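# Load two cartons on a cart and park it

## Task

Move both cartons from the desk onto the utility cart, with neither carton overhanging any edge of the cart's trays, then get the cart into the yellow bay so that each of its four wheels sits fully inside the taped outline and none touches the tape. Finish by releasing everything and backing the robot away. The robot must not tip over or be left leaning, and the result only counts if it holds without the robot supporting anything.

## Robot and tools

ROBOT. A Hello Robot Stretch 4 with one arm: an omni-wheel base, a lift that slides up a mast, a telescoping arm that reaches forward, a three-joint wrist (yaw, pitch, roll) and a two-finger gripper. It stands about 1.6 m tall, and its base rim lies within 0.23 m of the base origin. Loose objects may occasionally get nudged by something other than the robot.

FRAMES. Base frame: origin on the floor below the base centre, x forward, y left, z up. hand_pose (the point between the open fingertips, URDF link pinch) is reported in this frame; its printed value may be slightly wrong. Odometry frame: where the base frame was when the scene began. Heading in base_odometry runs -3.142 to 3.142, positive to the left, and counts wheel slip as motion.

execute_actions. Argument actions: a list holding exactly one action, or empty to just read state and images. Optional cameras: a list of names from head_camera, head_left_camera, head_right_camera, wrist_camera, all; omitted, null or ["all"] gives every camera, [] gives none; a bad name rejects the call. An action holds base, joints, or both, plus optional pace and contact_limits; alternatively {"end_of_arm": "enable_torque"} by itself. All motions in an action start together.
- base: one command only, each a relative offset from where the base last measured itself, never a pose. translate_m: straight drive in metres, forward positive, -2 to 2. strafe_m: sideways in metres, left positive, -2 to 2. rotate_rad: turn in place in radians, counter-clockwise (left) positive, -3.2 to 3.2.
- joints: absolute targets keyed by name. lift_m 0 to 1.2 m; arm_m 0 to 0.55 m extension; wrist_yaw_rad -1.134 to 4.276 (0 forward, positive left, 3.14 stowed back, beyond 3.4 the arm may block it); wrist_pitch_rad -1.117 to 4.259 (0 level, 1.57 pointing down); wrist_roll_rad -1.117 to 4.259 (0 puts both fingers level, positive turns clockwise seen from behind); gripper_m -0.038 to 0.141, the fingertip gap in metres, negative meaning the tips press together. Targets past a joint range get clipped and reported; any other bad value or unknown key rejects the call and nothing moves.
- pace: "slow", "default", "fast" or "max"; base speeds 0.1/0.3/0.4/0.6 m/s and 1/2/3/4 rad/s respectively, reduced when the lift is above 0.2 m (down to 0.3 m/s and 1 rad/s at full height).
- contact_limits: currently only arm_m, 0 (gentlest) to 0.75 (firmest), default 0.5; the arm stops once it pushes that hard.
A part omitted from an action may still be driving toward an earlier target without the status showing it. If a result reports a stop, the later calls in that same reply are skipped.

wait: seconds, 0 to 10; commands nothing and returns the same report as an empty execute_actions.
zoom_image: camera (one of the four) and region [x0, y0, x1, y1] in pixels of that camera's latest full image, top-left origin, at most 504 by 504.
read_manual: optional section, only "licences"; gives URDF licence text and moves nothing.
finished_scene: scene, the integer number of the current scene. Irreversible; the result tells whether the goal was met and gives the next task if there is one. Replying with no tool call ends everything.

RESULT LINES. base_status and joint_status: done (for the base, wheels turned the full amount, slip included), off_target (resting short and maybe still pushing), contact_stop_at_<key> (hit something; that part goes slack: a slack lift can sag under load, slack wheels can roll), limit_stop_at_<name> (built-in limit), time_out, torque_fault (a wrist or gripper motor overloaded and went limp; resend enable_torque). limit_stop_at_tilt means a lean above 6 degrees; lift, arm and wheels go slack until it eases. limit_stop_at_own_body is a self-collision guard, likely when pitch is below -0.2 with roll below -0.4 or above 4; moving away is allowed. on_its_own lists uncommanded behaviour; "held at" there is a target, not a position. lidar_m: 12 distances in metres, 30-degree sectors counter-clockwise from straight ahead (4th left, 7th behind, 10th right); "-" means nothing seen or closer than 0.25 m; it senses from about 0.15 m up, misses glass and thin legs. wrist_depth_mm: 7x7 grid of median depths, 100 to 2000 mm. turned_by_wheels vs turned_by_imu differing by over about 0.1 rad suggests a collision or slip. base_tilt in degrees (forward, right positive), with a fixed bias up to about 1.5. motor_effort: percent of maximum, peak in brackets, noisy with fixed offsets; wheel efforts positive means turning right.

GRIPPING. Command a gap smaller than the object; going lower squeezes harder and pulls the object inward by up to a third of the shortfall. Neither the reading nor done proves a hold; look for a clear gripper_m effort change. Stuck fingertips on a surface: raise the lift. To unfold the wrist early, send lift_m 0.4 with wrist_yaw_rad 0.

AVOID. Driving or turning with over 1 kg held and arm_m above 0.2, especially at fast or max, can tip the robot; so can steady pushing or pulling with a high gripper or high contact limit. A level gripper carrying over about 2 kg faults the wrist. Do not press the gripper into things with base or arm moves. Drops, slips, slams and hard shoves are penalised. The robot keeps its last command while you think.

Each tool is called after "Call:" as a command line: name --argument value for each argument, lists and objects as JSON in quotes; but a table of rows of numbers goes row by row, as --pt "numbers of a row", without its own name.

## Session

Call:
execute_actions --actions '[]'

Scene clock: 0.00 s.
base_odometry: x=+0.000 y=+0.000 heading=+0.000 (m, m, rad; odometry frame)
turned_by_wheels: +0.000 (rad since the last result)
turned_by_imu: +0.000 (rad since the last result)
base_tilt: forward=+0.9 right=-0.1 (deg)
lidar_m: 0.83 1.06 1.51 1.56 2.02 1.02 0.98 2.03 2.03 2.25 0.87 0.81
base_status: not commanded
joint_positions: lift_m=+0.127 arm_m=+0.001 wrist_yaw_rad=+3.135 wrist_pitch_rad=-0.015 wrist_roll_rad=-0.019 gripper_m=+0.057
joint_status: not commanded
motor_effort: lift_m=+19 arm_m=+0 wrist_yaw_rad=+0 wrist_pitch_rad=-5 wrist_roll_rad=-1 gripper_m=-2 wheel_0=+0 wheel_1=-1 wheel_2=+0 (%)
hand_pose: x=-0.1157 y=+0.0893 z=+0.3093 quat_wxyz=(+0.003, +0.008, -0.010, +1.000) (m; base frame)
wrist_depth_mm: - 140 184 1118 1078 - - / - 112 140 1464 1366 - - / - 118 143 1118 1118 - - / 144 142 232 - - - - / 225 1863 1661 1138 1078 - - / 224 1008 192 1118 196 1138 1138 / 230 285 768 109 759 750 809
pictures: head_camera, head_left_camera, head_right_camera, wrist_camera
Images, in order (width x height): head_camera 420x560, head_left_camera 420x672, head_right_camera 420x672, wrist_camera 616x392.

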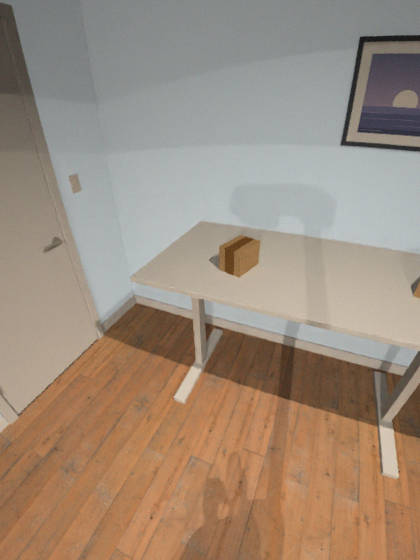

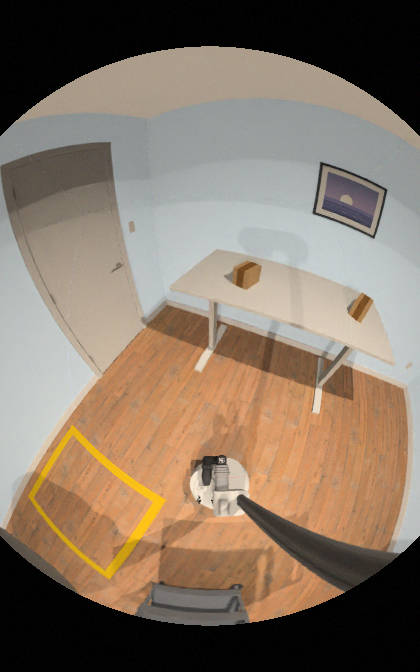

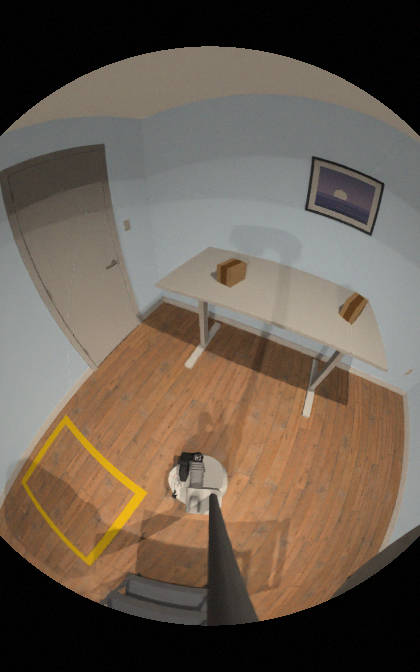

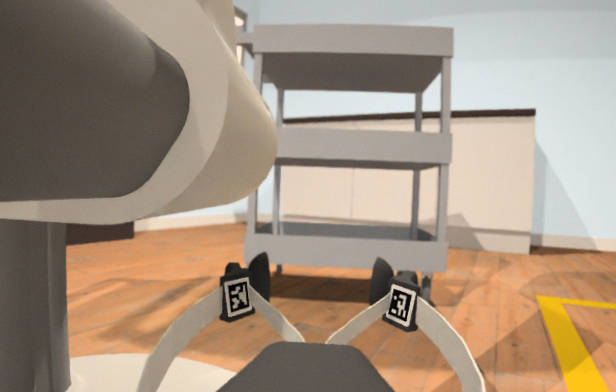

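Call:
execute_actions --actions '[{"base":{"rotate_rad":2.6},"joints":{"lift_m":0.4,"wrist_yaw_rad":0}}]'

Scene clock: 2.80 s.
base_odometry: x=+0.000 y=+0.000 heading=+2.599 (m, m, rad; odometry frame)
turned_by_wheels: +2.599 (rad since the last result)
turned_by_imu: +2.652 (rad since the last result)
base_tilt: forward=+0.9 right=-0.1 (deg)
lidar_m: 1.03 0.99 2.01 1.99 2.23 0.88 0.81 0.84 1.11 1.51 1.54 2.00
base_status: done
joint_positions: lift_m=+0.400 arm_m=+0.001 wrist_yaw_rad=+0.000 wrist_pitch_rad=-0.015 wrist_roll_rad=-0.019 gripper_m=+0.057
joint_status: all done
motor_effort: lift_m=+24(26) arm_m=+0(1) wrist_yaw_rad=-1(9) wrist_pitch_rad=-5(7) wrist_roll_rad=+0(2) gripper_m=-3(3) wheel_0=-3(9) wheel_1=-1(7) wheel_2=-4(16) (%)
hand_pose: x=+0.4607 y=-0.0873 z=+0.5823 quat_wxyz=(+1.000, -0.010, -0.008, +0.000) (m; base frame)
wrist_depth_mm: - - - - - - 1921 / 691 750 - - - - 1921 / - - - - - - 1863 / - - - - - - 1863 / 707 768 842 - - - 1808 / 1618 1205 193 1863 196 1983 1708 / 931 917 866 109 1281 1281 1366
pictures: head_camera, head_left_camera, head_right_camera, wrist_camera
camera_calibration (this result's frames):
wrist_camera: T_world_to_cam=[[0.0351138, -0.997777, 0.0566429, -0.132186], [-0.00612794, -0.0568918, -0.998362, 0.636659], [0.999365, 0.0347092, -0.008112, -0.223837], [0, 0, 0, 1]] pos_world=[0.232238, -0.0879024, 0.641287]
Images, in order (width x height): head_camera 420x560, head_left_camera 420x672, head_right_camera 420x672, wrist_camera 616x392.

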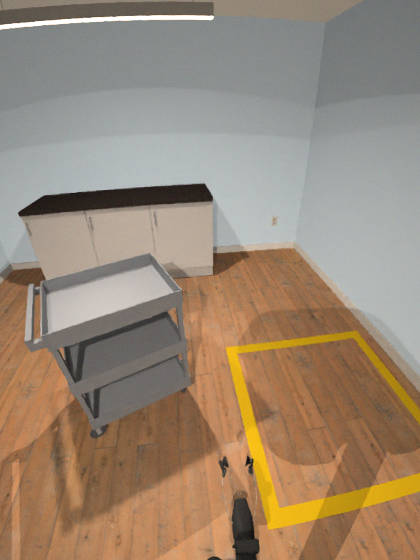

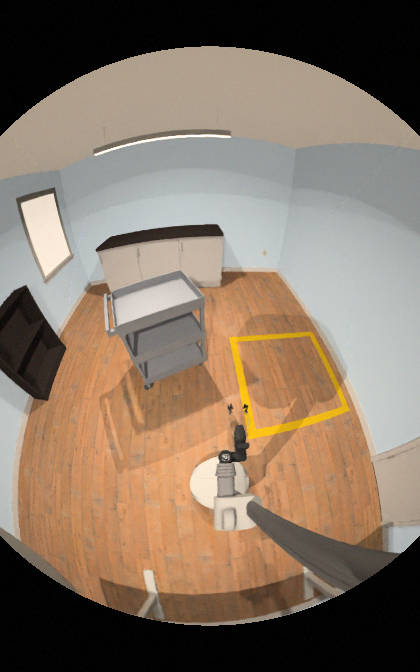

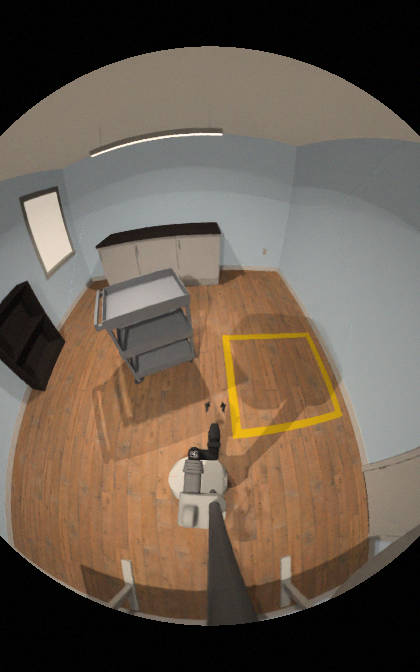

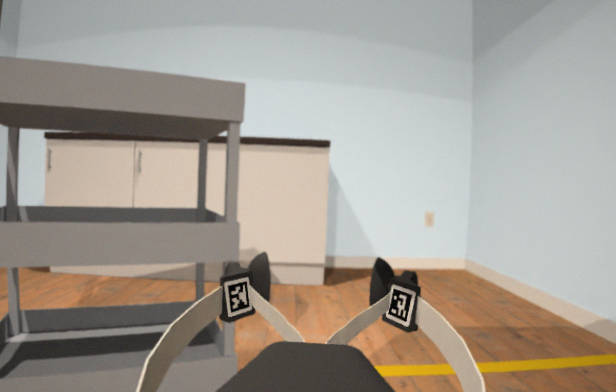

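Call:
execute_actions --actions '[{"base":{"strafe_m":1.0},"joints":{"lift_m":0.6}}]' --cameras '[]'

Call:
execute_actions --actions '[{"base":{"rotate_rad":-1.08}}]' --cameras '["head_left_camera"]'

Scene clock: 9.67 s.
base_odometry: x=-0.516 y=-0.856 heading=+2.599 (m, m, rad; odometry frame)
turned_by_wheels: +0.000 (rad since the last result)
turned_by_imu: -0.007 (rad since the last result)
base_tilt: forward=+0.8 right=-0.1 (deg)
lidar_m: 0.93 1.43 1.04 1.19 1.21 1.58 1.51 0.97 1.23 2.53 2.57 0.81
base_status: done
joint_positions: lift_m=+0.600 arm_m=+0.001 wrist_yaw_rad=+0.000 wrist_pitch_rad=-0.015 wrist_roll_rad=-0.019 gripper_m=+0.057
joint_status: all done
motor_effort: lift_m=+23(27) arm_m=-1(1) wrist_yaw_rad=-1(1) wrist_pitch_rad=-6(5) wrist_roll_rad=+0(1) gripper_m=-4(4) wheel_0=-5(12) wheel_1=+1(14) wheel_2=+0(3) (%)
hand_pose: x=+0.4606 y=-0.0874 z=+0.7824 quat_wxyz=(+1.000, -0.010, -0.008, +0.000) (m; base frame)
wrist_depth_mm: 1921 - - - - - - / 1863 - - - - - - / 1921 - - - - - - / - - - - 741 564 634 / - - - - - - - / 1983 - 192 - 196 1008 1025 / 1618 1618 1708 109 723 591 683
pictures: none
No camera images: the call's "cameras" was empty. Leave "cameras" out to get every camera's image.

Scene clock: 11.43 s.
base_odometry: x=-0.516 y=-0.856 heading=+1.520 (m, m, rad; odometry frame)
turned_by_wheels: -1.079 (rad since the last result)
turned_by_imu: -1.101 (rad since the last result)
base_tilt: forward=+0.8 right=-0.1 (deg)
lidar_m: 2.56 0.81 0.88 1.52 1.06 1.19 1.21 1.52 1.73 0.97 1.19 2.51
base_status: done
joint_positions: lift_m=+0.600 arm_m=+0.001 wrist_yaw_rad=+0.000 wrist_pitch_rad=-0.015 wrist_roll_rad=-0.019 gripper_m=+0.057
joint_status: not commanded
motor_effort: lift_m=+22(23) arm_m=-1(1) wrist_yaw_rad=+0(1) wrist_pitch_rad=-4(6) wrist_roll_rad=+0(1) gripper_m=-3(3) wheel_0=+6(10) wheel_1=+4(12) wheel_2=+4(15) (%)
hand_pose: x=+0.4606 y=-0.0874 z=+0.7825 quat_wxyz=(+1.000, -0.010, -0.008, +0.000) (m; base frame)
wrist_depth_mm: - - - - - - 1863 / - - - - - - 1863 / - - - - - - 1863 / 904 - - - - - 1808 / - - - - - - 1863 / 917 - 191 - 196 - 1921 / 1576 1499 1708 109 1661 1708 1808
pictures: head_left_camera
Images, in order (width x height): head_left_camera 420x672.

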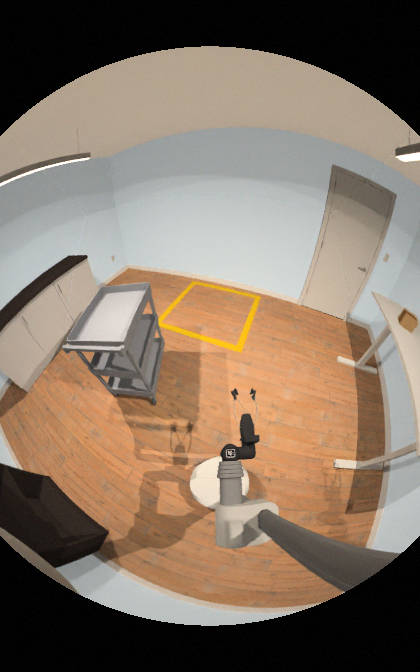

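Call:
execute_actions --actions '[{"base":{"strafe_m":0.7}}]'

Scene clock: 15.57 s.
base_odometry: x=-1.215 y=-0.821 heading=+1.520 (m, m, rad; odometry frame)
turned_by_wheels: +0.000 (rad since the last result)
turned_by_imu: -0.005 (rad since the last result)
base_tilt: forward=+0.8 right=-0.1 (deg)
lidar_m: 0.60 0.64 1.71 1.53 0.69 0.61 0.94 1.20 2.37 1.67 2.00 2.79
base_status: done
joint_positions: lift_m=+0.600 arm_m=+0.001 wrist_yaw_rad=+0.000 wrist_pitch_rad=-0.015 wrist_roll_rad=-0.019 gripper_m=+0.057
joint_status: not commanded
motor_effort: lift_m=+22(22) arm_m=-1(1) wrist_yaw_rad=+0(0) wrist_pitch_rad=-5(5) wrist_roll_rad=-2(0) gripper_m=-1(4) wheel_0=-4(12) wheel_1=+1(8) wheel_2=+0(1) (%)
hand_pose: x=+0.4606 y=-0.0874 z=+0.7825 quat_wxyz=(+1.000, -0.010, -0.008, +0.000) (m; base frame)
wrist_depth_mm: - - - - - - - / - - - - - - - / - - - - - - - / 469 462 459 452 - - - / 1499 - - - - - - / 1537 1863 192 1008 196 - - / 521 640 759 109 1708 1661 1756
pictures: head_camera, head_left_camera, head_right_camera, wrist_camera
camera_calibration (this result's frames):
wrist_camera: T_world_to_cam=[[0.0347031, -0.997791, 0.0566434, -0.143453], [-0.0061457, -0.0568895, -0.998362, 0.836476], [0.999379, 0.0342981, -0.00810637, -0.222224], [0, 0, 0, 1]] pos_world=[0.232205, -0.0879271, 0.841429]
Images, in order (width x height): head_camera 420x560, head_left_camera 420x672, head_right_camera 420x672, wrist_camera 616x392.

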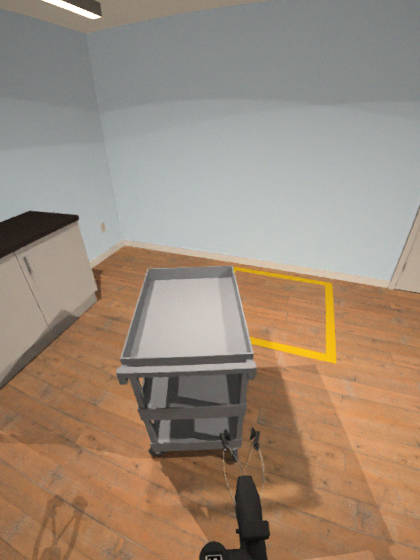

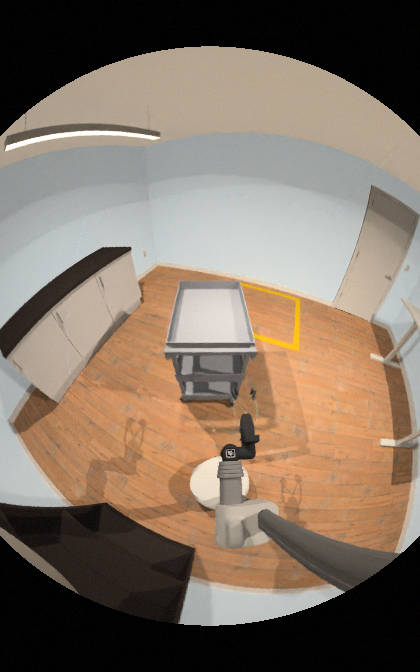

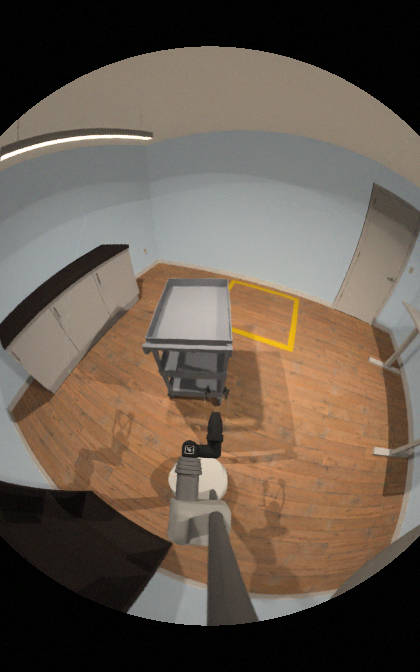

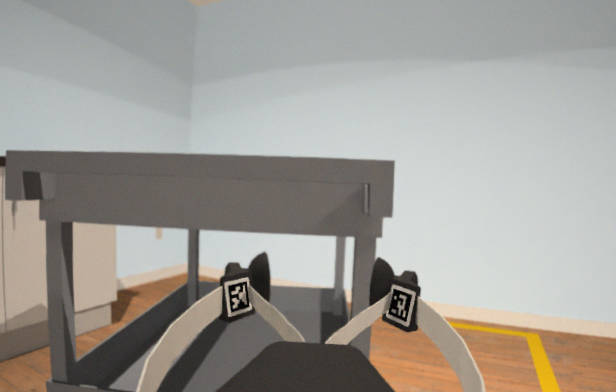

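Call:
execute_actions --actions '[{"base":{"strafe_m":0.14},"joints":{"lift_m":0.688,"wrist_roll_rad":1.571,"gripper_m":0.08,"wrist_pitch_rad":0}}]' --cameras '["head_camera","wrist_camera"]'

Call:
execute_actions --actions '[{"joints":{"arm_m":0.1}}]' --cameras '["head_camera","wrist_camera"]'

Scene clock: 17.90 s.
base_odometry: x=-1.355 y=-0.814 heading=+1.520 (m, m, rad; odometry frame)
turned_by_wheels: +0.000 (rad since the last result)
turned_by_imu: -0.001 (rad since the last result)
base_tilt: forward=+0.8 right=-0.1 (deg)
lidar_m: 0.61 1.75 1.58 1.45 0.63 0.56 0.56 1.13 2.33 1.82 2.15 0.62
base_status: done
joint_positions: lift_m=+0.688 arm_m=+0.001 wrist_yaw_rad=+0.000 wrist_pitch_rad=+0.002 wrist_roll_rad=+1.571 gripper_m=+0.080
joint_status: all done
motor_effort: lift_m=+24(24) arm_m=-1(0) wrist_yaw_rad=+0(0) wrist_pitch_rad=-4(1) wrist_roll_rad=-1(2) gripper_m=-3(2) wheel_0=-3(12) wheel_1=+2(9) wheel_2=+0(4) (%)
hand_pose: x=+0.4607 y=-0.0874 z=+0.8653 quat_wxyz=(+0.707, +0.707, +0.001, -0.001) (m; base frame)
wrist_depth_mm: - - - - - 1808 1255 / - - - - 455 1499 569 / - - - - 1008 820 574 / - - - - 1042 842 580 / - - - - 455 831 569 / - - 195 455 197 759 574 / - - - 109 - 640 564
pictures: head_camera, wrist_camera
camera_calibration (this result's frames):
wrist_camera: T_world_to_cam=[[0.0334611, -0.0366623, -0.998767, 0.849683], [-0.021601, 0.999067, -0.037397, 0.187062], [0.999207, 0.0228257, 0.0326379, -0.257765], [0, 0, 0, 1]] pos_world=[0.23317, -0.149853, 0.864044]
Images, in order (width x height): head_camera 420x560, wrist_camera 616x392.

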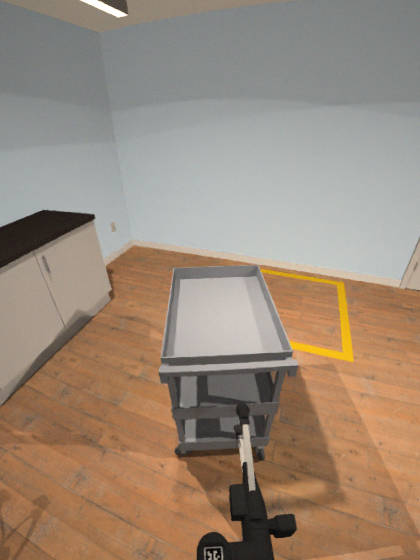

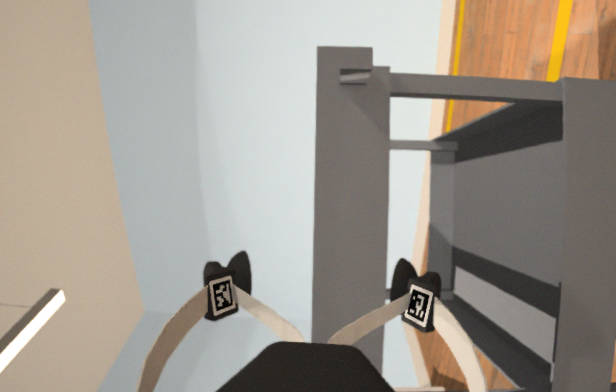

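Scene clock: 19.17 s.
base_odometry: x=-1.355 y=-0.814 heading=+1.520 (m, m, rad; odometry frame)
turned_by_wheels: +0.000 (rad since the last result)
turned_by_imu: +0.000 (rad since the last result)
base_tilt: forward=+0.8 right=-0.1 (deg)
lidar_m: 0.60 1.76 1.58 1.44 0.63 0.55 0.56 1.12 2.34 1.81 2.15 0.63
base_status: not commanded
joint_positions: lift_m=+0.688 arm_m=+0.099 wrist_yaw_rad=+0.000 wrist_pitch_rad=+0.002 wrist_roll_rad=+1.571 gripper_m=+0.080
joint_status: all done
motor_effort: lift_m=+24(23) arm_m=+5(6) wrist_yaw_rad=+0(0) wrist_pitch_rad=-4(6) wrist_roll_rad=-1(0) gripper_m=-3(3) wheel_0=-3(3) wheel_1=+2(2) wheel_2=+0(0) (%)
hand_pose: x=+0.5585 y=-0.0874 z=+0.8653 quat_wxyz=(+0.707, +0.707, +0.001, -0.001) (m; base frame)
wrist_depth_mm: - - - - 355 1661 1229 / - - - - 355 1464 508 / - - - - 353 809 574 / - - - - 355 842 574 / - - - - 357 831 569 / - - 195 357 197 768 559 / - - - 109 357 640 569
pictures: head_camera, wrist_camera
camera_calibration (this result's frames):
wrist_camera: T_world_to_cam=[[0.0334118, -0.0365937, -0.998772, 0.846431], [-0.0216247, 0.999069, -0.037328, 0.189123], [0.999208, 0.0228454, 0.0325894, -0.355523], [0, 0, 0, 1]] pos_world=[0.33105, -0.149851, 0.864037]
Images, in order (width x height): head_camera 420x560, wrist_camera 616x392.

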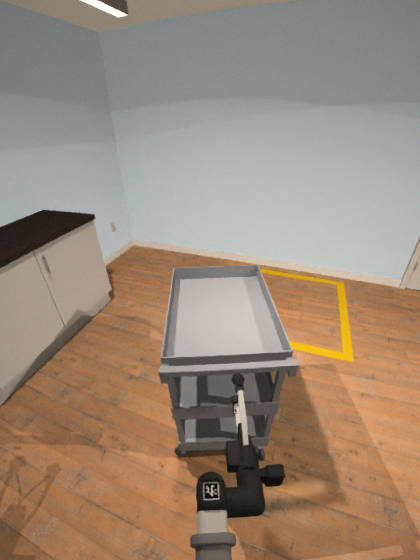

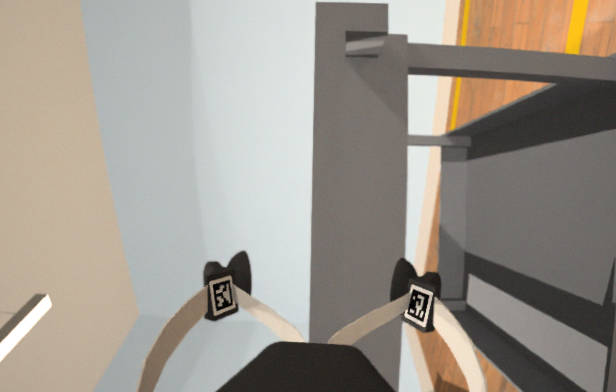

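Call:
execute_actions --actions '[{"joints":{"lift_m":0.668}}]' --cameras '[]'

Call:
execute_actions --actions '[{"joints":{"arm_m":0.18},"pace":"slow","contact_limits":{"arm_m":0.2}}]' --cameras '["head_camera","wrist_camera"]'

Scene clock: 20.93 s.
base_odometry: x=-1.355 y=-0.814 heading=+1.520 (m, m, rad; odometry frame)
turned_by_wheels: +0.000 (rad since the last result)
turned_by_imu: +0.000 (rad since the last result)
base_tilt: forward=+0.8 right=-0.1 (deg)
lidar_m: 0.59 1.74 1.58 1.47 0.63 0.56 0.57 1.11 2.35 1.81 2.16 0.65
base_status: not commanded
joint_positions: lift_m=+0.668 arm_m=+0.099 wrist_yaw_rad=+0.000 wrist_pitch_rad=+0.002 wrist_roll_rad=+1.571 gripper_m=+0.080
joint_status: all done
motor_effort: lift_m=+16(21) arm_m=+5(5) wrist_yaw_rad=+0(0) wrist_pitch_rad=-5(5) wrist_roll_rad=+0(0) gripper_m=-3(1) wheel_0=-3(3) wheel_1=+2(2) wheel_2=+0(0) (%)
hand_pose: x=+0.5585 y=-0.0874 z=+0.8459 quat_wxyz=(+0.707, +0.707, +0.001, -0.001) (m; base frame)
wrist_depth_mm: - - - 297 - 1618 1229 / - - - 355 359 597 500 / - - - 357 917 809 544 / - - - 357 946 798 549 / - - - 357 357 778 544 / - - 195 355 196 723 544 / - - - 109 - 615 535
pictures: none
No camera images: the call's "cameras" was empty. Leave "cameras" out to get every camera's image.

Scene clock: 23.00 s.
base_odometry: x=-1.355 y=-0.814 heading=+1.520 (m, m, rad; odometry frame)
turned_by_wheels: +0.000 (rad since the last result)
turned_by_imu: +0.000 (rad since the last result)
base_tilt: forward=+0.9 right=-0.1 (deg)
lidar_m: 0.60 1.75 1.57 1.43 0.62 0.56 0.57 1.11 2.35 1.81 2.14 0.63
base_status: not commanded
joint_positions: lift_m=+0.668 arm_m=+0.179 wrist_yaw_rad=+0.000 wrist_pitch_rad=+0.002 wrist_roll_rad=+1.571 gripper_m=+0.080
joint_status: all done
motor_effort: lift_m=+16(16) arm_m=+5(4) wrist_yaw_rad=+0(0) wrist_pitch_rad=-5(5) wrist_roll_rad=+0(1) gripper_m=-2(3) wheel_0=-3(3) wheel_1=+2(2) wheel_2=+0(0) (%)
contact_limits: arm_m 0.2
hand_pose: x=+0.6385 y=-0.0874 z=+0.8459 quat_wxyz=(+0.707, +0.707, +0.001, -0.001) (m; base frame)
wrist_depth_mm: - - - 217 276 279 278 / - - - 276 276 1808 525 / - - - 277 277 788 544 / - - - 277 277 798 544 / - - - 278 277 788 539 / - - 195 277 196 723 539 / - - - 109 277 615 539
pictures: head_camera, wrist_camera
camera_calibration (this result's frames):
wrist_camera: T_world_to_cam=[[0.0334015, -0.0365937, -0.998772, 0.824435], [-0.0216251, 0.999069, -0.0373278, 0.19013], [0.999208, 0.0228453, 0.0325791, -0.434787], [0, 0, 0, 1]] pos_world=[0.411017, -0.149851, 0.844685]
Images, in order (width x height): head_camera 420x560, wrist_camera 616x392.

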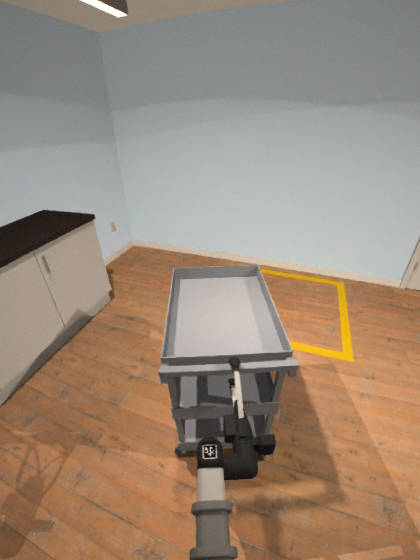

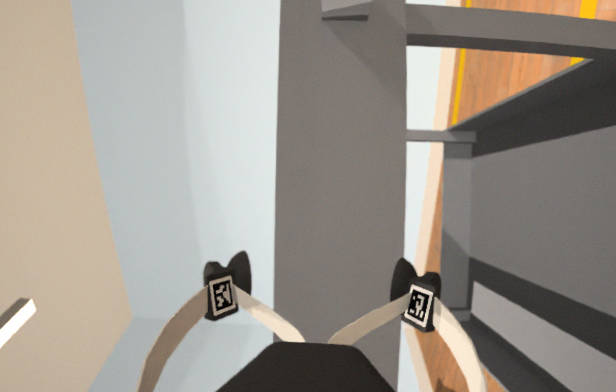

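Call:
zoom_image --camera "wrist_camera" --region '[180, 0, 480, 392]'

Call:
zoom_image --camera "head_camera" --region '[150, 320, 310, 480]'

Region (180, 0, 480, 392) of wrist_camera's 616x392 image, scaled by 1.286; it fills the left 386 columns of this view, and the rest is white.

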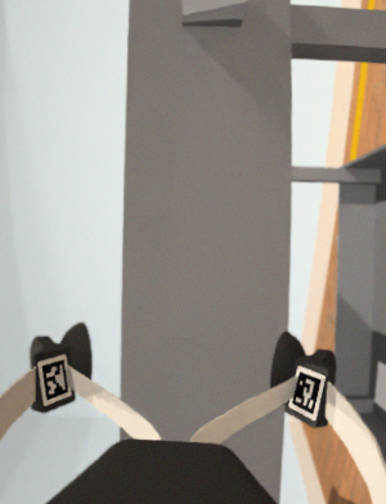

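Region (150, 320, 310, 480) of head_camera's 420x560 image, scaled by 3.150, with more detail than that image has.

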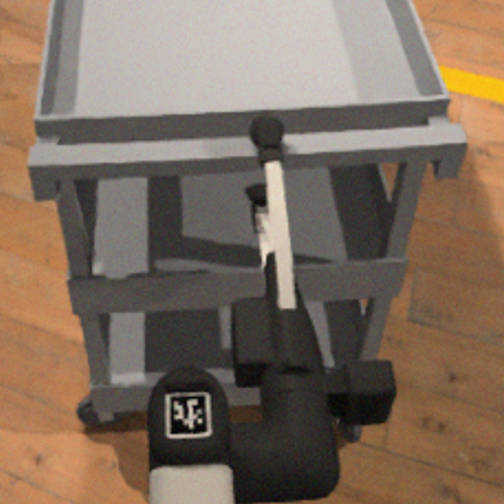

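Call:
execute_actions --actions '[{"joints":{"lift_m":0.68,"arm_m":0.19},"pace":"slow","contact_limits":{"arm_m":0.2}}]' --cameras '[]'

Call:
execute_actions --actions '[{"joints":{"gripper_m":-0.01}}]' --cameras '["head_camera","wrist_camera"]'

Scene clock: 27.23 s.
base_odometry: x=-1.355 y=-0.814 heading=+1.520 (m, m, rad; odometry frame)
turned_by_wheels: +0.000 (rad since the last result)
turned_by_imu: +0.000 (rad since the last result)
base_tilt: forward=+0.9 right=-0.2 (deg)
lidar_m: 0.61 1.75 1.57 1.45 0.62 0.56 0.57 1.13 2.33 1.81 2.16 0.65
base_status: not commanded
joint_positions: lift_m=+0.680 arm_m=+0.189 wrist_yaw_rad=+0.000 wrist_pitch_rad=+0.002 wrist_roll_rad=+1.571 gripper_m=+0.080
joint_status: all done
motor_effort: lift_m=+24(23) arm_m=+5(7) wrist_yaw_rad=+0(0) wrist_pitch_rad=-4(4) wrist_roll_rad=+0(0) gripper_m=-2(3) wheel_0=-3(3) wheel_1=+2(2) wheel_2=+0(0) (%)
contact_limits: arm_m 0.2
hand_pose: x=+0.6485 y=-0.0874 z=+0.8573 quat_wxyz=(+0.707, +0.707, +0.001, -0.001) (m; base frame)
wrist_depth_mm: - - - 266 265 276 271 / - - - 266 266 1808 574 / - - - 208 266 809 559 / - - - 208 266 820 564 / - - - 208 267 809 559 / - - 195 208 197 741 549 / - - - 109 267 615 554
pictures: none
No camera images: the call's "cameras" was empty. Leave "cameras" out to get every camera's image.

Scene clock: 28.90 s.
base_odometry: x=-1.355 y=-0.814 heading=+1.520 (m, m, rad; odometry frame)
turned_by_wheels: +0.000 (rad since the last result)
turned_by_imu: +0.000 (rad since the last result)
base_tilt: forward=+0.8 right=-0.1 (deg)
lidar_m: 0.60 1.75 1.56 1.43 0.62 0.56 0.57 1.11 2.33 1.81 2.15 0.64
base_status: not commanded
joint_positions: lift_m=+0.680 arm_m=+0.190 wrist_yaw_rad=+0.001 wrist_pitch_rad=+0.000 wrist_roll_rad=+1.571 gripper_m=-0.009
joint_status: all done
motor_effort: lift_m=+23(24) arm_m=+3(5) wrist_yaw_rad=-4(4) wrist_pitch_rad=+2(4) wrist_roll_rad=+1(0) gripper_m=-18(21) wheel_0=-3(3) wheel_1=+2(2) wheel_2=+0(0) (%)
hand_pose: x=+0.6490 y=-0.0871 z=+0.8580 quat_wxyz=(+0.707, +0.707, +0.000, +0.000) (m; base frame)
wrist_depth_mm: - - - 259 259 276 273 / - - - 260 259 1808 574 / - - - 260 259 809 564 / - - - 259 259 820 559 / - - - 202 260 820 559 / - - 185 202 184 750 554 / - - - 109 259 609 554
pictures: head_camera, wrist_camera
camera_calibration (this result's frames):
wrist_camera: T_world_to_cam=[[0.0356518, -0.0365518, -0.998696, 0.834593], [-0.0227398, 0.999043, -0.0373763, 0.191224], [0.999106, 0.0240427, 0.0347865, -0.447407], [0, 0, 0, 1]] pos_world=[0.4216, -0.149778, 0.856215]
Images, in order (width x height): head_camera 420x560, wrist_camera 616x392.

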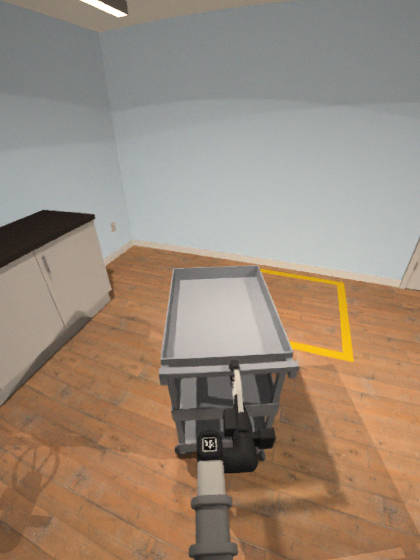

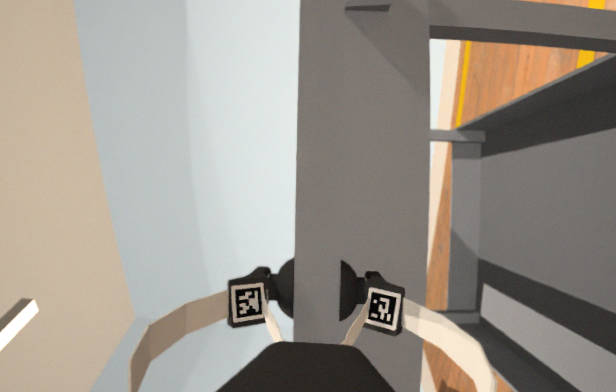

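Call:
execute_actions --actions '[{"base":{"strafe_m":-0.15},"pace":"slow"}]' --cameras '["head_camera","head_left_camera"]'

Scene clock: 32.10 s.
base_odometry: x=-1.205 y=-0.821 heading=+1.520 (m, m, rad; odometry frame)
turned_by_wheels: +0.000 (rad since the last result)
turned_by_imu: +0.002 (rad since the last result)
base_tilt: forward=+0.9 right=-0.1 (deg)
lidar_m: 0.57 1.91 1.71 1.55 0.69 0.61 0.94 1.20 2.37 1.65 2.01 0.66
base_status: done
joint_positions: lift_m=+0.680 arm_m=+0.190 wrist_yaw_rad=+0.005 wrist_pitch_rad=+0.000 wrist_roll_rad=+1.571 gripper_m=-0.009
joint_status: not commanded
on_its_own: wrist_yaw_rad is at rest, and its effort (-14) is outside its rest range (-13 to +13)
motor_effort: lift_m=+23(23) arm_m=+3(3) wrist_yaw_rad=-14(20) wrist_pitch_rad=+2(1) wrist_roll_rad=+0(1) gripper_m=-20(18) wheel_0=+9(14) wheel_1=-3(7) wheel_2=+1(6) (%)
hand_pose: x=+0.6493 y=-0.0860 z=+0.8581 quat_wxyz=(+0.707, +0.707, +0.002, +0.002) (m; base frame)
wrist_depth_mm: - - - 278 297 1537 1182 / - - - 289 290 1576 1160 / - - - 281 281 1863 525 / - - - 273 272 809 569 / - - - 209 265 831 559 / - - 185 201 186 759 549 / - - - 109 250 640 564
pictures: head_camera, head_left_camera
Images, in order (width x height): head_camera 420x560, head_left_camera 420x672.

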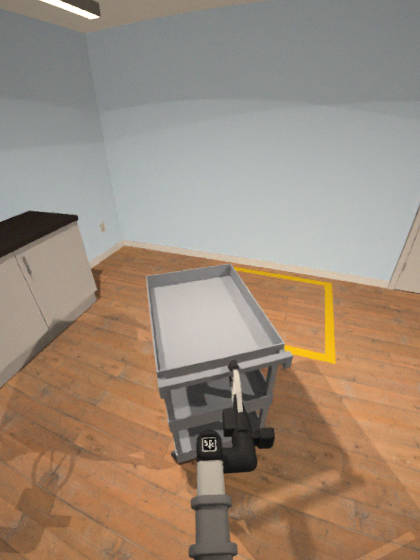

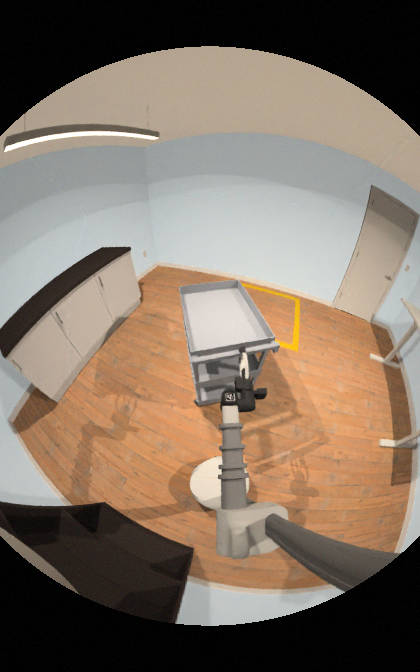

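Call:
execute_actions --actions '[{"base":{"strafe_m":0.15},"pace":"slow"}]' --cameras '[]'

Call:
execute_actions --actions '[{"base":{"translate_m":0.19},"joints":{"arm_m":0.0},"pace":"slow"}]' --cameras '[]'

Call:
execute_actions --actions '[{"base":{"strafe_m":0.25},"joints":{"wrist_yaw_rad":-0.25},"pace":"slow"}]' --cameras '["head_camera","head_left_camera"]'

Scene clock: 37.27 s.
base_odometry: x=-1.355 y=-0.814 heading=+1.520 (m, m, rad; odometry frame)
turned_by_wheels: +0.000 (rad since the last result)
turned_by_imu: -0.002 (rad since the last result)
base_tilt: forward=+0.8 right=-0.1 (deg)
lidar_m: 0.60 1.73 1.58 1.45 0.62 0.57 0.57 1.13 2.33 1.82 2.15 0.64
base_status: done
joint_positions: lift_m=+0.680 arm_m=+0.190 wrist_yaw_rad=-0.005 wrist_pitch_rad=+0.000 wrist_roll_rad=+1.571 gripper_m=-0.010
joint_status: not commanded
on_its_own: wrist_yaw_rad is at rest, and its effort (+15) is outside its rest range (-13 to +13)
motor_effort: lift_m=+23(23) arm_m=+3(3) wrist_yaw_rad=+15(16) wrist_pitch_rad=+3(3) wrist_roll_rad=-1(0) gripper_m=-15(19) wheel_0=-7(13) wheel_1=+3(6) wheel_2=+1(1) (%)
hand_pose: x=+0.6485 y=-0.0889 z=+0.8581 quat_wxyz=(+0.707, +0.707, -0.002, -0.002) (m; base frame)
wrist_depth_mm: - - - 260 259 274 273 / - - - 262 258 1863 564 / - - - 262 259 778 569 / - - - 260 260 831 564 / - - - 202 258 820 559 / - - 184 201 185 759 554 / - - - 109 258 585 559
pictures: none
No camera images: the call's "cameras" was empty. Leave "cameras" out to get every camera's image.

Scene clock: 40.47 s.
base_odometry: x=-1.345 y=-0.624 heading=+1.520 (m, m, rad; odometry frame)
turned_by_wheels: +0.000 (rad since the last result)
turned_by_imu: -0.001 (rad since the last result)
base_tilt: forward=+0.8 right=-0.1 (deg)
lidar_m: 0.42 0.44 1.51 1.52 0.84 0.73 0.74 1.34 2.57 1.83 2.28 0.45
base_status: done
joint_positions: lift_m=+0.680 arm_m=+0.002 wrist_yaw_rad=-0.004 wrist_pitch_rad=+0.000 wrist_roll_rad=+1.571 gripper_m=-0.010
joint_status: all done
joint sent to its limit — the command would take arm_m past its lower limit, so that joint was sent only as far as its limit.
motor_effort: lift_m=+24(23) arm_m=-3(5) wrist_yaw_rad=+13(14) wrist_pitch_rad=+0(3) wrist_roll_rad=+1(1) gripper_m=-16(15) wheel_0=+4(5) wheel_1=+6(7) wheel_2=-10(15) (%)
hand_pose: x=+0.4607 y=-0.0887 z=+0.8578 quat_wxyz=(+0.707, +0.707, -0.001, -0.002) (m; base frame)
wrist_depth_mm: - - - 201 258 273 272 / - - - 201 258 1863 569 / - - - 259 258 788 564 / - - - 259 258 831 569 / - - - 208 259 820 559 / - - 185 201 185 759 554 / - - - 109 258 615 559
pictures: none
No camera images: the call's "cameras" was empty. Leave "cameras" out to get every camera's image.

Scene clock: 44.10 s.
base_odometry: x=-1.595 y=-0.612 heading=+1.520 (m, m, rad; odometry frame)
turned_by_wheels: +0.000 (rad since the last result)
turned_by_imu: -0.003 (rad since the last result)
base_tilt: forward=+0.8 right=-0.1 (deg)
lidar_m: 0.43 1.42 1.26 1.29 0.72 0.64 0.66 0.83 2.54 2.07 0.49 0.43
base_status: done
joint_positions: lift_m=+0.680 arm_m=+0.002 wrist_yaw_rad=-0.255 wrist_pitch_rad=+0.001 wrist_roll_rad=+1.571 gripper_m=-0.010
joint_status: all done
on_its_own: wrist_yaw_rad is at rest, and its effort (+15) is outside its rest range (-13 to +13)
motor_effort: lift_m=+23(23) arm_m=-3(3) wrist_yaw_rad=+15(52) wrist_pitch_rad=-1(1) wrist_roll_rad=+1(0) gripper_m=-17(21) wheel_0=-7(16) wheel_1=+3(10) wheel_2=+1(9) (%)
hand_pose: x=+0.4296 y=-0.1575 z=+0.8577 quat_wxyz=(+0.701, +0.701, -0.090, -0.090) (m; base frame)
wrist_depth_mm: - - - 199 257 277 276 / - - - 200 259 1863 585 / - - - 262 259 820 569 / - - - 262 260 831 569 / - - - 208 260 820 564 / - - 184 204 185 750 554 / - - - 109 264 597 554
pictures: head_camera, head_left_camera
Images, in order (width x height): head_camera 420x560, head_left_camera 420x672.

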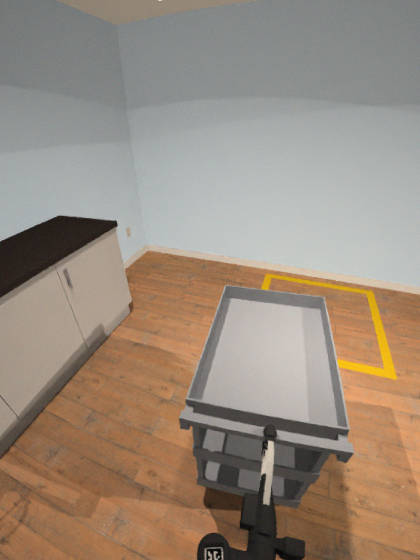

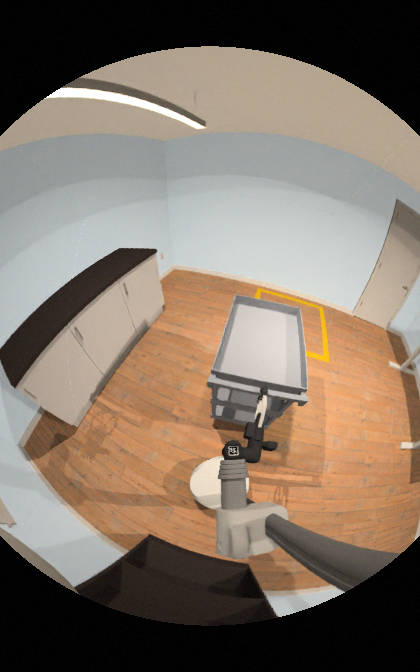

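Call:
execute_actions --actions '[{"base":{"rotate_rad":-0.25},"joints":{"wrist_yaw_rad":0},"pace":"slow"}]' --cameras '[]'

Call:
execute_actions --actions '[{"base":{"strafe_m":0.14},"pace":"slow"}]' --cameras '[]'

Call:
execute_actions --actions '[{"base":{"strafe_m":0.16},"joints":{"wrist_yaw_rad":-0.27},"pace":"slow"}]' --cameras '[]'

Call:
execute_actions --actions '[{"base":{"rotate_rad":-0.27},"joints":{"wrist_yaw_rad":0},"pace":"slow"}]' --cameras '["head_camera","head_left_camera"]'

Scene clock: 46.63 s.
base_odometry: x=-1.595 y=-0.612 heading=+1.271 (m, m, rad; odometry frame)
turned_by_wheels: -0.248 (rad since the last result)
turned_by_imu: -0.253 (rad since the last result)
base_tilt: forward=+0.8 right=-0.1 (deg)
lidar_m: 0.41 0.43 1.28 1.27 1.22 0.65 0.64 0.70 1.64 2.09 2.20 0.46
base_status: done
joint_positions: lift_m=+0.680 arm_m=+0.002 wrist_yaw_rad=+0.002 wrist_pitch_rad=+0.001 wrist_roll_rad=+1.571 gripper_m=-0.009
joint_status: all done
motor_effort: lift_m=+23(23) arm_m=-2(3) wrist_yaw_rad=-6(52) wrist_pitch_rad=-1(1) wrist_roll_rad=+1(0) gripper_m=-17(19) wheel_0=+8(16) wheel_1=+5(9) wheel_2=+8(11) (%)
hand_pose: x=+0.4611 y=-0.0868 z=+0.8578 quat_wxyz=(+0.707, +0.707, +0.001, +0.001) (m; base frame)
wrist_depth_mm: - - - 204 262 268 - / - - - 203 260 1863 1160 / - - - 262 262 831 569 / - - - 262 262 831 569 / - - - 209 260 831 564 / - - 185 202 186 759 554 / - - - 109 259 627 559
pictures: none
No camera images: the call's "cameras" was empty. Leave "cameras" out to get every camera's image.

Scene clock: 49.17 s.
base_odometry: x=-1.728 y=-0.570 heading=+1.271 (m, m, rad; odometry frame)
turned_by_wheels: +0.000 (rad since the last result)
turned_by_imu: -0.002 (rad since the last result)
base_tilt: forward=+0.9 right=-0.1 (deg)
lidar_m: 0.43 0.49 1.16 1.11 1.15 0.65 0.63 0.70 1.57 2.23 2.35 0.43
base_status: done
joint_positions: lift_m=+0.680 arm_m=+0.002 wrist_yaw_rad=-0.003 wrist_pitch_rad=+0.001 wrist_roll_rad=+1.571 gripper_m=-0.009
joint_status: not commanded
motor_effort: lift_m=+23(23) arm_m=-2(2) wrist_yaw_rad=+9(13) wrist_pitch_rad=-2(1) wrist_roll_rad=-1(0) gripper_m=-18(18) wheel_0=-6(11) wheel_1=+3(9) wheel_2=+0(4) (%)
hand_pose: x=+0.4607 y=-0.0883 z=+0.8577 quat_wxyz=(+0.707, +0.707, -0.001, -0.001) (m; base frame)
wrist_depth_mm: - - - 177 229 1808 1205 / - - - 182 236 778 554 / - - - 187 243 820 569 / - - - 251 251 831 569 / - - - 208 258 831 569 / - - 184 204 185 715 554 / - - - 109 276 1397 525
pictures: none
No camera images: the call's "cameras" was empty. Leave "cameras" out to get every camera's image.

Scene clock: 51.90 s.
base_odometry: x=-1.881 y=-0.523 heading=+1.271 (m, m, rad; odometry frame)
turned_by_wheels: +0.000 (rad since the last result)
turned_by_imu: -0.002 (rad since the last result)
base_tilt: forward=+0.8 right=-0.1 (deg)
lidar_m: 0.41 1.27 0.99 0.97 1.11 0.92 0.59 0.68 1.55 2.38 0.47 0.43
base_status: done
joint_positions: lift_m=+0.680 arm_m=+0.002 wrist_yaw_rad=-0.275 wrist_pitch_rad=+0.001 wrist_roll_rad=+1.571 gripper_m=-0.010
joint_status: all done
on_its_own: wrist_yaw_rad is at rest, and its effort (+16) is outside its rest range (-13 to +13)
motor_effort: lift_m=+23(23) arm_m=-3(3) wrist_yaw_rad=+16(52) wrist_pitch_rad=+0(4) wrist_roll_rad=+2(1) gripper_m=-15(20) wheel_0=-7(16) wheel_1=+4(12) wheel_2=+2(4) (%)
hand_pose: x=+0.4263 y=-0.1626 z=+0.8577 quat_wxyz=(+0.700, +0.700, -0.097, -0.097) (m; base frame)
wrist_depth_mm: - - - 196 252 277 276 / - - - 198 254 1808 554 / - - - 199 257 820 569 / - - - 259 258 831 569 / - - - 208 260 831 559 / - - 184 204 185 750 554 / - - - 109 264 591 559
pictures: none
No camera images: the call's "cameras" was empty. Leave "cameras" out to get every camera's image.

Scene clock: 53.30 s.
base_odometry: x=-1.881 y=-0.523 heading=+1.003 (m, m, rad; odometry frame)
turned_by_wheels: -0.268 (rad since the last result)
turned_by_imu: -0.273 (rad since the last result)
base_tilt: forward=+0.8 right=-0.1 (deg)
lidar_m: 0.40 0.43 1.06 0.98 1.00 1.01 0.62 0.64 0.81 2.45 2.35 0.44
base_status: done
joint_positions: lift_m=+0.680 arm_m=+0.002 wrist_yaw_rad=+0.002 wrist_pitch_rad=+0.000 wrist_roll_rad=+1.571 gripper_m=-0.009
joint_status: all done
motor_effort: lift_m=+23(23) arm_m=-2(2) wrist_yaw_rad=-5(45) wrist_pitch_rad=-1(1) wrist_roll_rad=-1(0) gripper_m=-17(17) wheel_0=+9(17) wheel_1=+4(7) wheel_2=+8(12) (%)
hand_pose: x=+0.4611 y=-0.0870 z=+0.8578 quat_wxyz=(+0.707, +0.707, +0.001, +0.000) (m; base frame)
wrist_depth_mm: - - - 199 258 267 - / - - - 200 257 1863 854 / - - - 200 258 788 569 / - - - 258 258 831 564 / - - - 209 258 820 564 / - - 185 200 185 759 549 / - - - 109 258 621 559
pictures: head_camera, head_left_camera
Images, in order (width x height): head_camera 420x560, head_left_camera 420x672.

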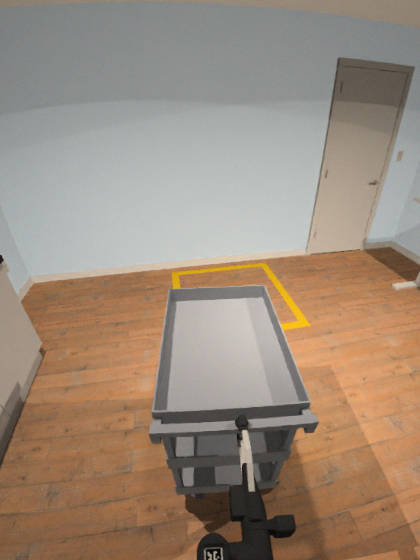

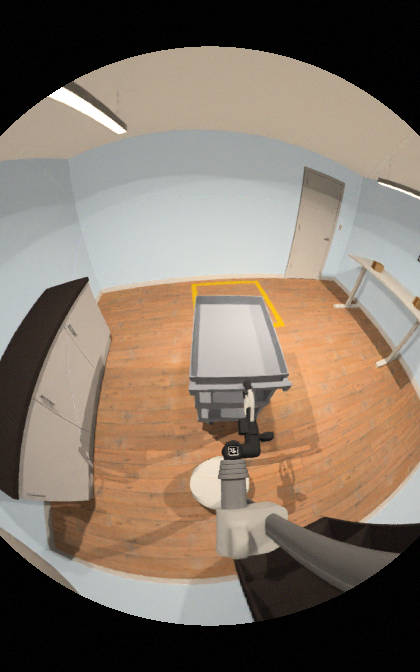

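Call:
execute_actions --actions '[{"base":{"strafe_m":0.08},"pace":"slow"}]' --cameras '[]'

Call:
execute_actions --actions '[{"base":{"strafe_m":0.1},"joints":{"wrist_yaw_rad":-0.16},"pace":"slow"}]' --cameras '[]'

Call:
execute_actions --actions '[{"base":{"rotate_rad":-0.16},"joints":{"wrist_yaw_rad":0},"pace":"slow"}]' --cameras '[]'

Call:
execute_actions --actions '[{"base":{"translate_m":0.9},"pace":"slow"}]' --cameras '["head_camera","head_left_camera","head_right_camera"]'

Scene clock: 56.30 s.
base_odometry: x=-1.948 y=-0.480 heading=+1.002 (m, m, rad; odometry frame)
turned_by_wheels: +0.000 (rad since the last result)
turned_by_imu: -0.001 (rad since the last result)
base_tilt: forward=+0.8 right=-0.1 (deg)
lidar_m: 0.43 0.45 1.00 0.89 0.91 1.00 0.68 0.65 0.81 2.47 2.46 0.45
base_status: done
joint_positions: lift_m=+0.680 arm_m=+0.002 wrist_yaw_rad=-0.003 wrist_pitch_rad=+0.001 wrist_roll_rad=+1.571 gripper_m=-0.009
joint_status: not commanded
motor_effort: lift_m=+23(23) arm_m=-2(2) wrist_yaw_rad=+9(12) wrist_pitch_rad=-1(1) wrist_roll_rad=+0(0) gripper_m=-19(17) wheel_0=-8(13) wheel_1=+4(11) wheel_2=+0(5) (%)
hand_pose: x=+0.4607 y=-0.0883 z=+0.8578 quat_wxyz=(+0.707, +0.707, -0.001, -0.001) (m; base frame)
wrist_depth_mm: - - - 185 239 1708 1205 / - - - 189 243 1576 549 / - - - 191 248 831 569 / - - - 253 253 831 564 / - - - 208 257 820 564 / - - 183 201 185 715 559 / - - - 109 266 615 535
pictures: none
No camera images: the call's "cameras" was empty. Leave "cameras" out to get every camera's image.

Scene clock: 58.43 s.
base_odometry: x=-2.032 y=-0.426 heading=+1.002 (m, m, rad; odometry frame)
turned_by_wheels: +0.000 (rad since the last result)
turned_by_imu: -0.001 (rad since the last result)
base_tilt: forward=+0.8 right=-0.1 (deg)
lidar_m: 0.41 1.37 0.90 0.81 0.82 1.00 0.94 0.68 0.82 2.50 2.55 0.45
base_status: done
joint_positions: lift_m=+0.680 arm_m=+0.002 wrist_yaw_rad=-0.165 wrist_pitch_rad=+0.001 wrist_roll_rad=+1.571 gripper_m=-0.010
joint_status: all done
on_its_own: wrist_yaw_rad is at rest, and its effort (+15) is outside its rest range (-13 to +13)
motor_effort: lift_m=+23(23) arm_m=-2(2) wrist_yaw_rad=+15(51) wrist_pitch_rad=-1(1) wrist_roll_rad=-1(3) gripper_m=-19(21) wheel_0=-6(12) wheel_1=+3(9) wheel_2=+1(4) (%)
hand_pose: x=+0.4426 y=-0.1337 z=+0.8577 quat_wxyz=(+0.705, +0.705, -0.058, -0.059) (m; base frame)
wrist_depth_mm: - - - 195 252 273 272 / - - - 196 253 1863 585 / - - - 198 255 820 564 / - - - 258 257 831 564 / - - - 208 257 820 564 / - - 185 200 185 741 554 / - - - 109 259 597 564
pictures: none
No camera images: the call's "cameras" was empty. Leave "cameras" out to get every camera's image.

Scene clock: 59.53 s.
base_odometry: x=-2.032 y=-0.426 heading=+0.844 (m, m, rad; odometry frame)
turned_by_wheels: -0.159 (rad since the last result)
turned_by_imu: -0.162 (rad since the last result)
base_tilt: forward=+0.8 right=-0.1 (deg)
lidar_m: 0.42 0.45 0.95 0.81 0.80 1.09 0.95 0.67 0.76 1.82 2.55 0.46
base_status: done
joint_positions: lift_m=+0.680 arm_m=+0.002 wrist_yaw_rad=+0.000 wrist_pitch_rad=+0.001 wrist_roll_rad=+1.571 gripper_m=-0.009
joint_status: all done
motor_effort: lift_m=+23(23) arm_m=-2(2) wrist_yaw_rad=+1(51) wrist_pitch_rad=-2(1) wrist_roll_rad=+1(1) gripper_m=-16(20) wheel_0=+6(14) wheel_1=+3(9) wheel_2=+8(11) (%)
hand_pose: x=+0.4609 y=-0.0874 z=+0.8578 quat_wxyz=(+0.707, +0.707, +0.000, +0.000) (m; base frame)
wrist_depth_mm: - - - 196 255 271 267 / - - - 198 255 1863 585 / - - - 198 256 820 569 / - - - 257 256 842 574 / - - - 209 257 820 564 / - - 185 200 186 750 554 / - - - 109 258 615 564
pictures: none
No camera images: the call's "cameras" was empty. Leave "cameras" out to get every camera's image.

action 0: "base": translate_m = 0.9 would last too long for one action: at the pace "slow" translate_m can be at most 0.766 in either direction: name a faster pace, or command the rest in another action

Call:
execute_actions --actions '[{"base":{"translate_m":0.5}}]' --cameras '["head_camera","head_left_camera","head_right_camera"]'

Scene clock: 62.93 s.
base_odometry: x=-1.700 y=-0.053 heading=+0.844 (m, m, rad; odometry frame)
turned_by_wheels: +0.000 (rad since the last result)
turned_by_imu: +0.000 (rad since the last result)
base_tilt: forward=+0.8 right=-0.1 (deg)
lidar_m: 0.39 0.40 1.14 0.96 0.94 1.09 1.42 1.12 1.28 2.75 2.34 0.45
base_status: done
joint_positions: lift_m=+0.680 arm_m=+0.002 wrist_yaw_rad=+0.002 wrist_pitch_rad=+0.001 wrist_roll_rad=+1.571 gripper_m=-0.009
joint_status: not commanded
motor_effort: lift_m=+23(23) arm_m=-2(2) wrist_yaw_rad=-6(16) wrist_pitch_rad=+0(1) wrist_roll_rad=+1(0) gripper_m=-15(19) wheel_0=+6(11) wheel_1=+3(11) wheel_2=-5(16) (%)
hand_pose: x=+0.4611 y=-0.0868 z=+0.8578 quat_wxyz=(+0.707, +0.707, +0.001, +0.001) (m; base frame)
wrist_depth_mm: - - - 273 278 285 282 / - - - 273 274 1708 1205 / - - - 268 268 1708 539 / - - - 264 263 831 569 / - - - 208 258 820 559 / - - 185 196 186 750 554 / 1921 1921 1983 109 249 668 559
pictures: head_camera, head_left_camera, head_right_camera
Images, in order (width x height): head_camera 420x560, head_left_camera 420x672, head_right_camera 420x672.

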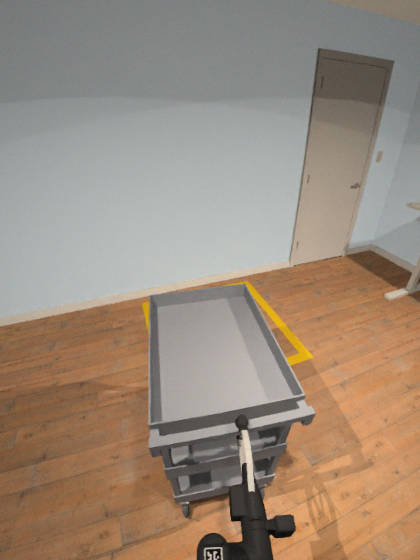

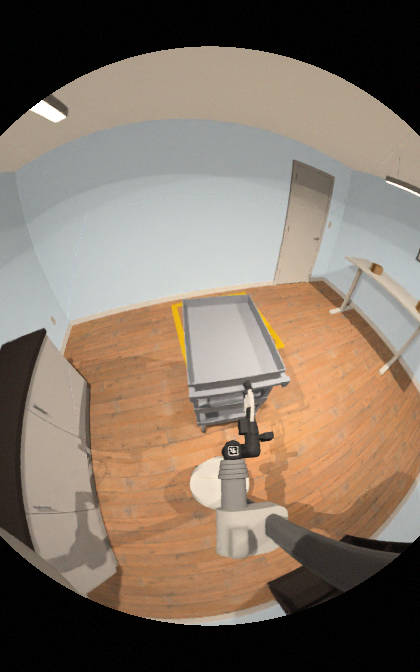

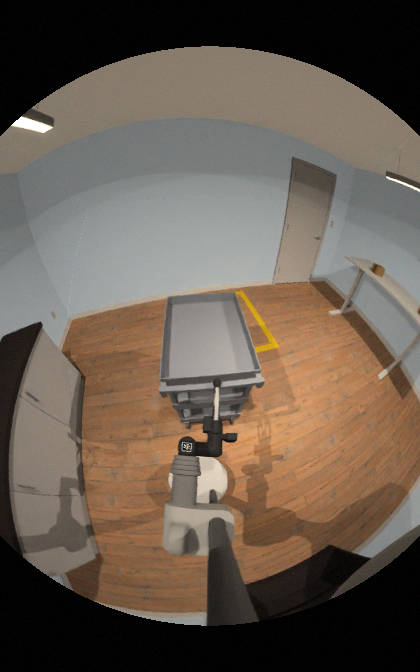

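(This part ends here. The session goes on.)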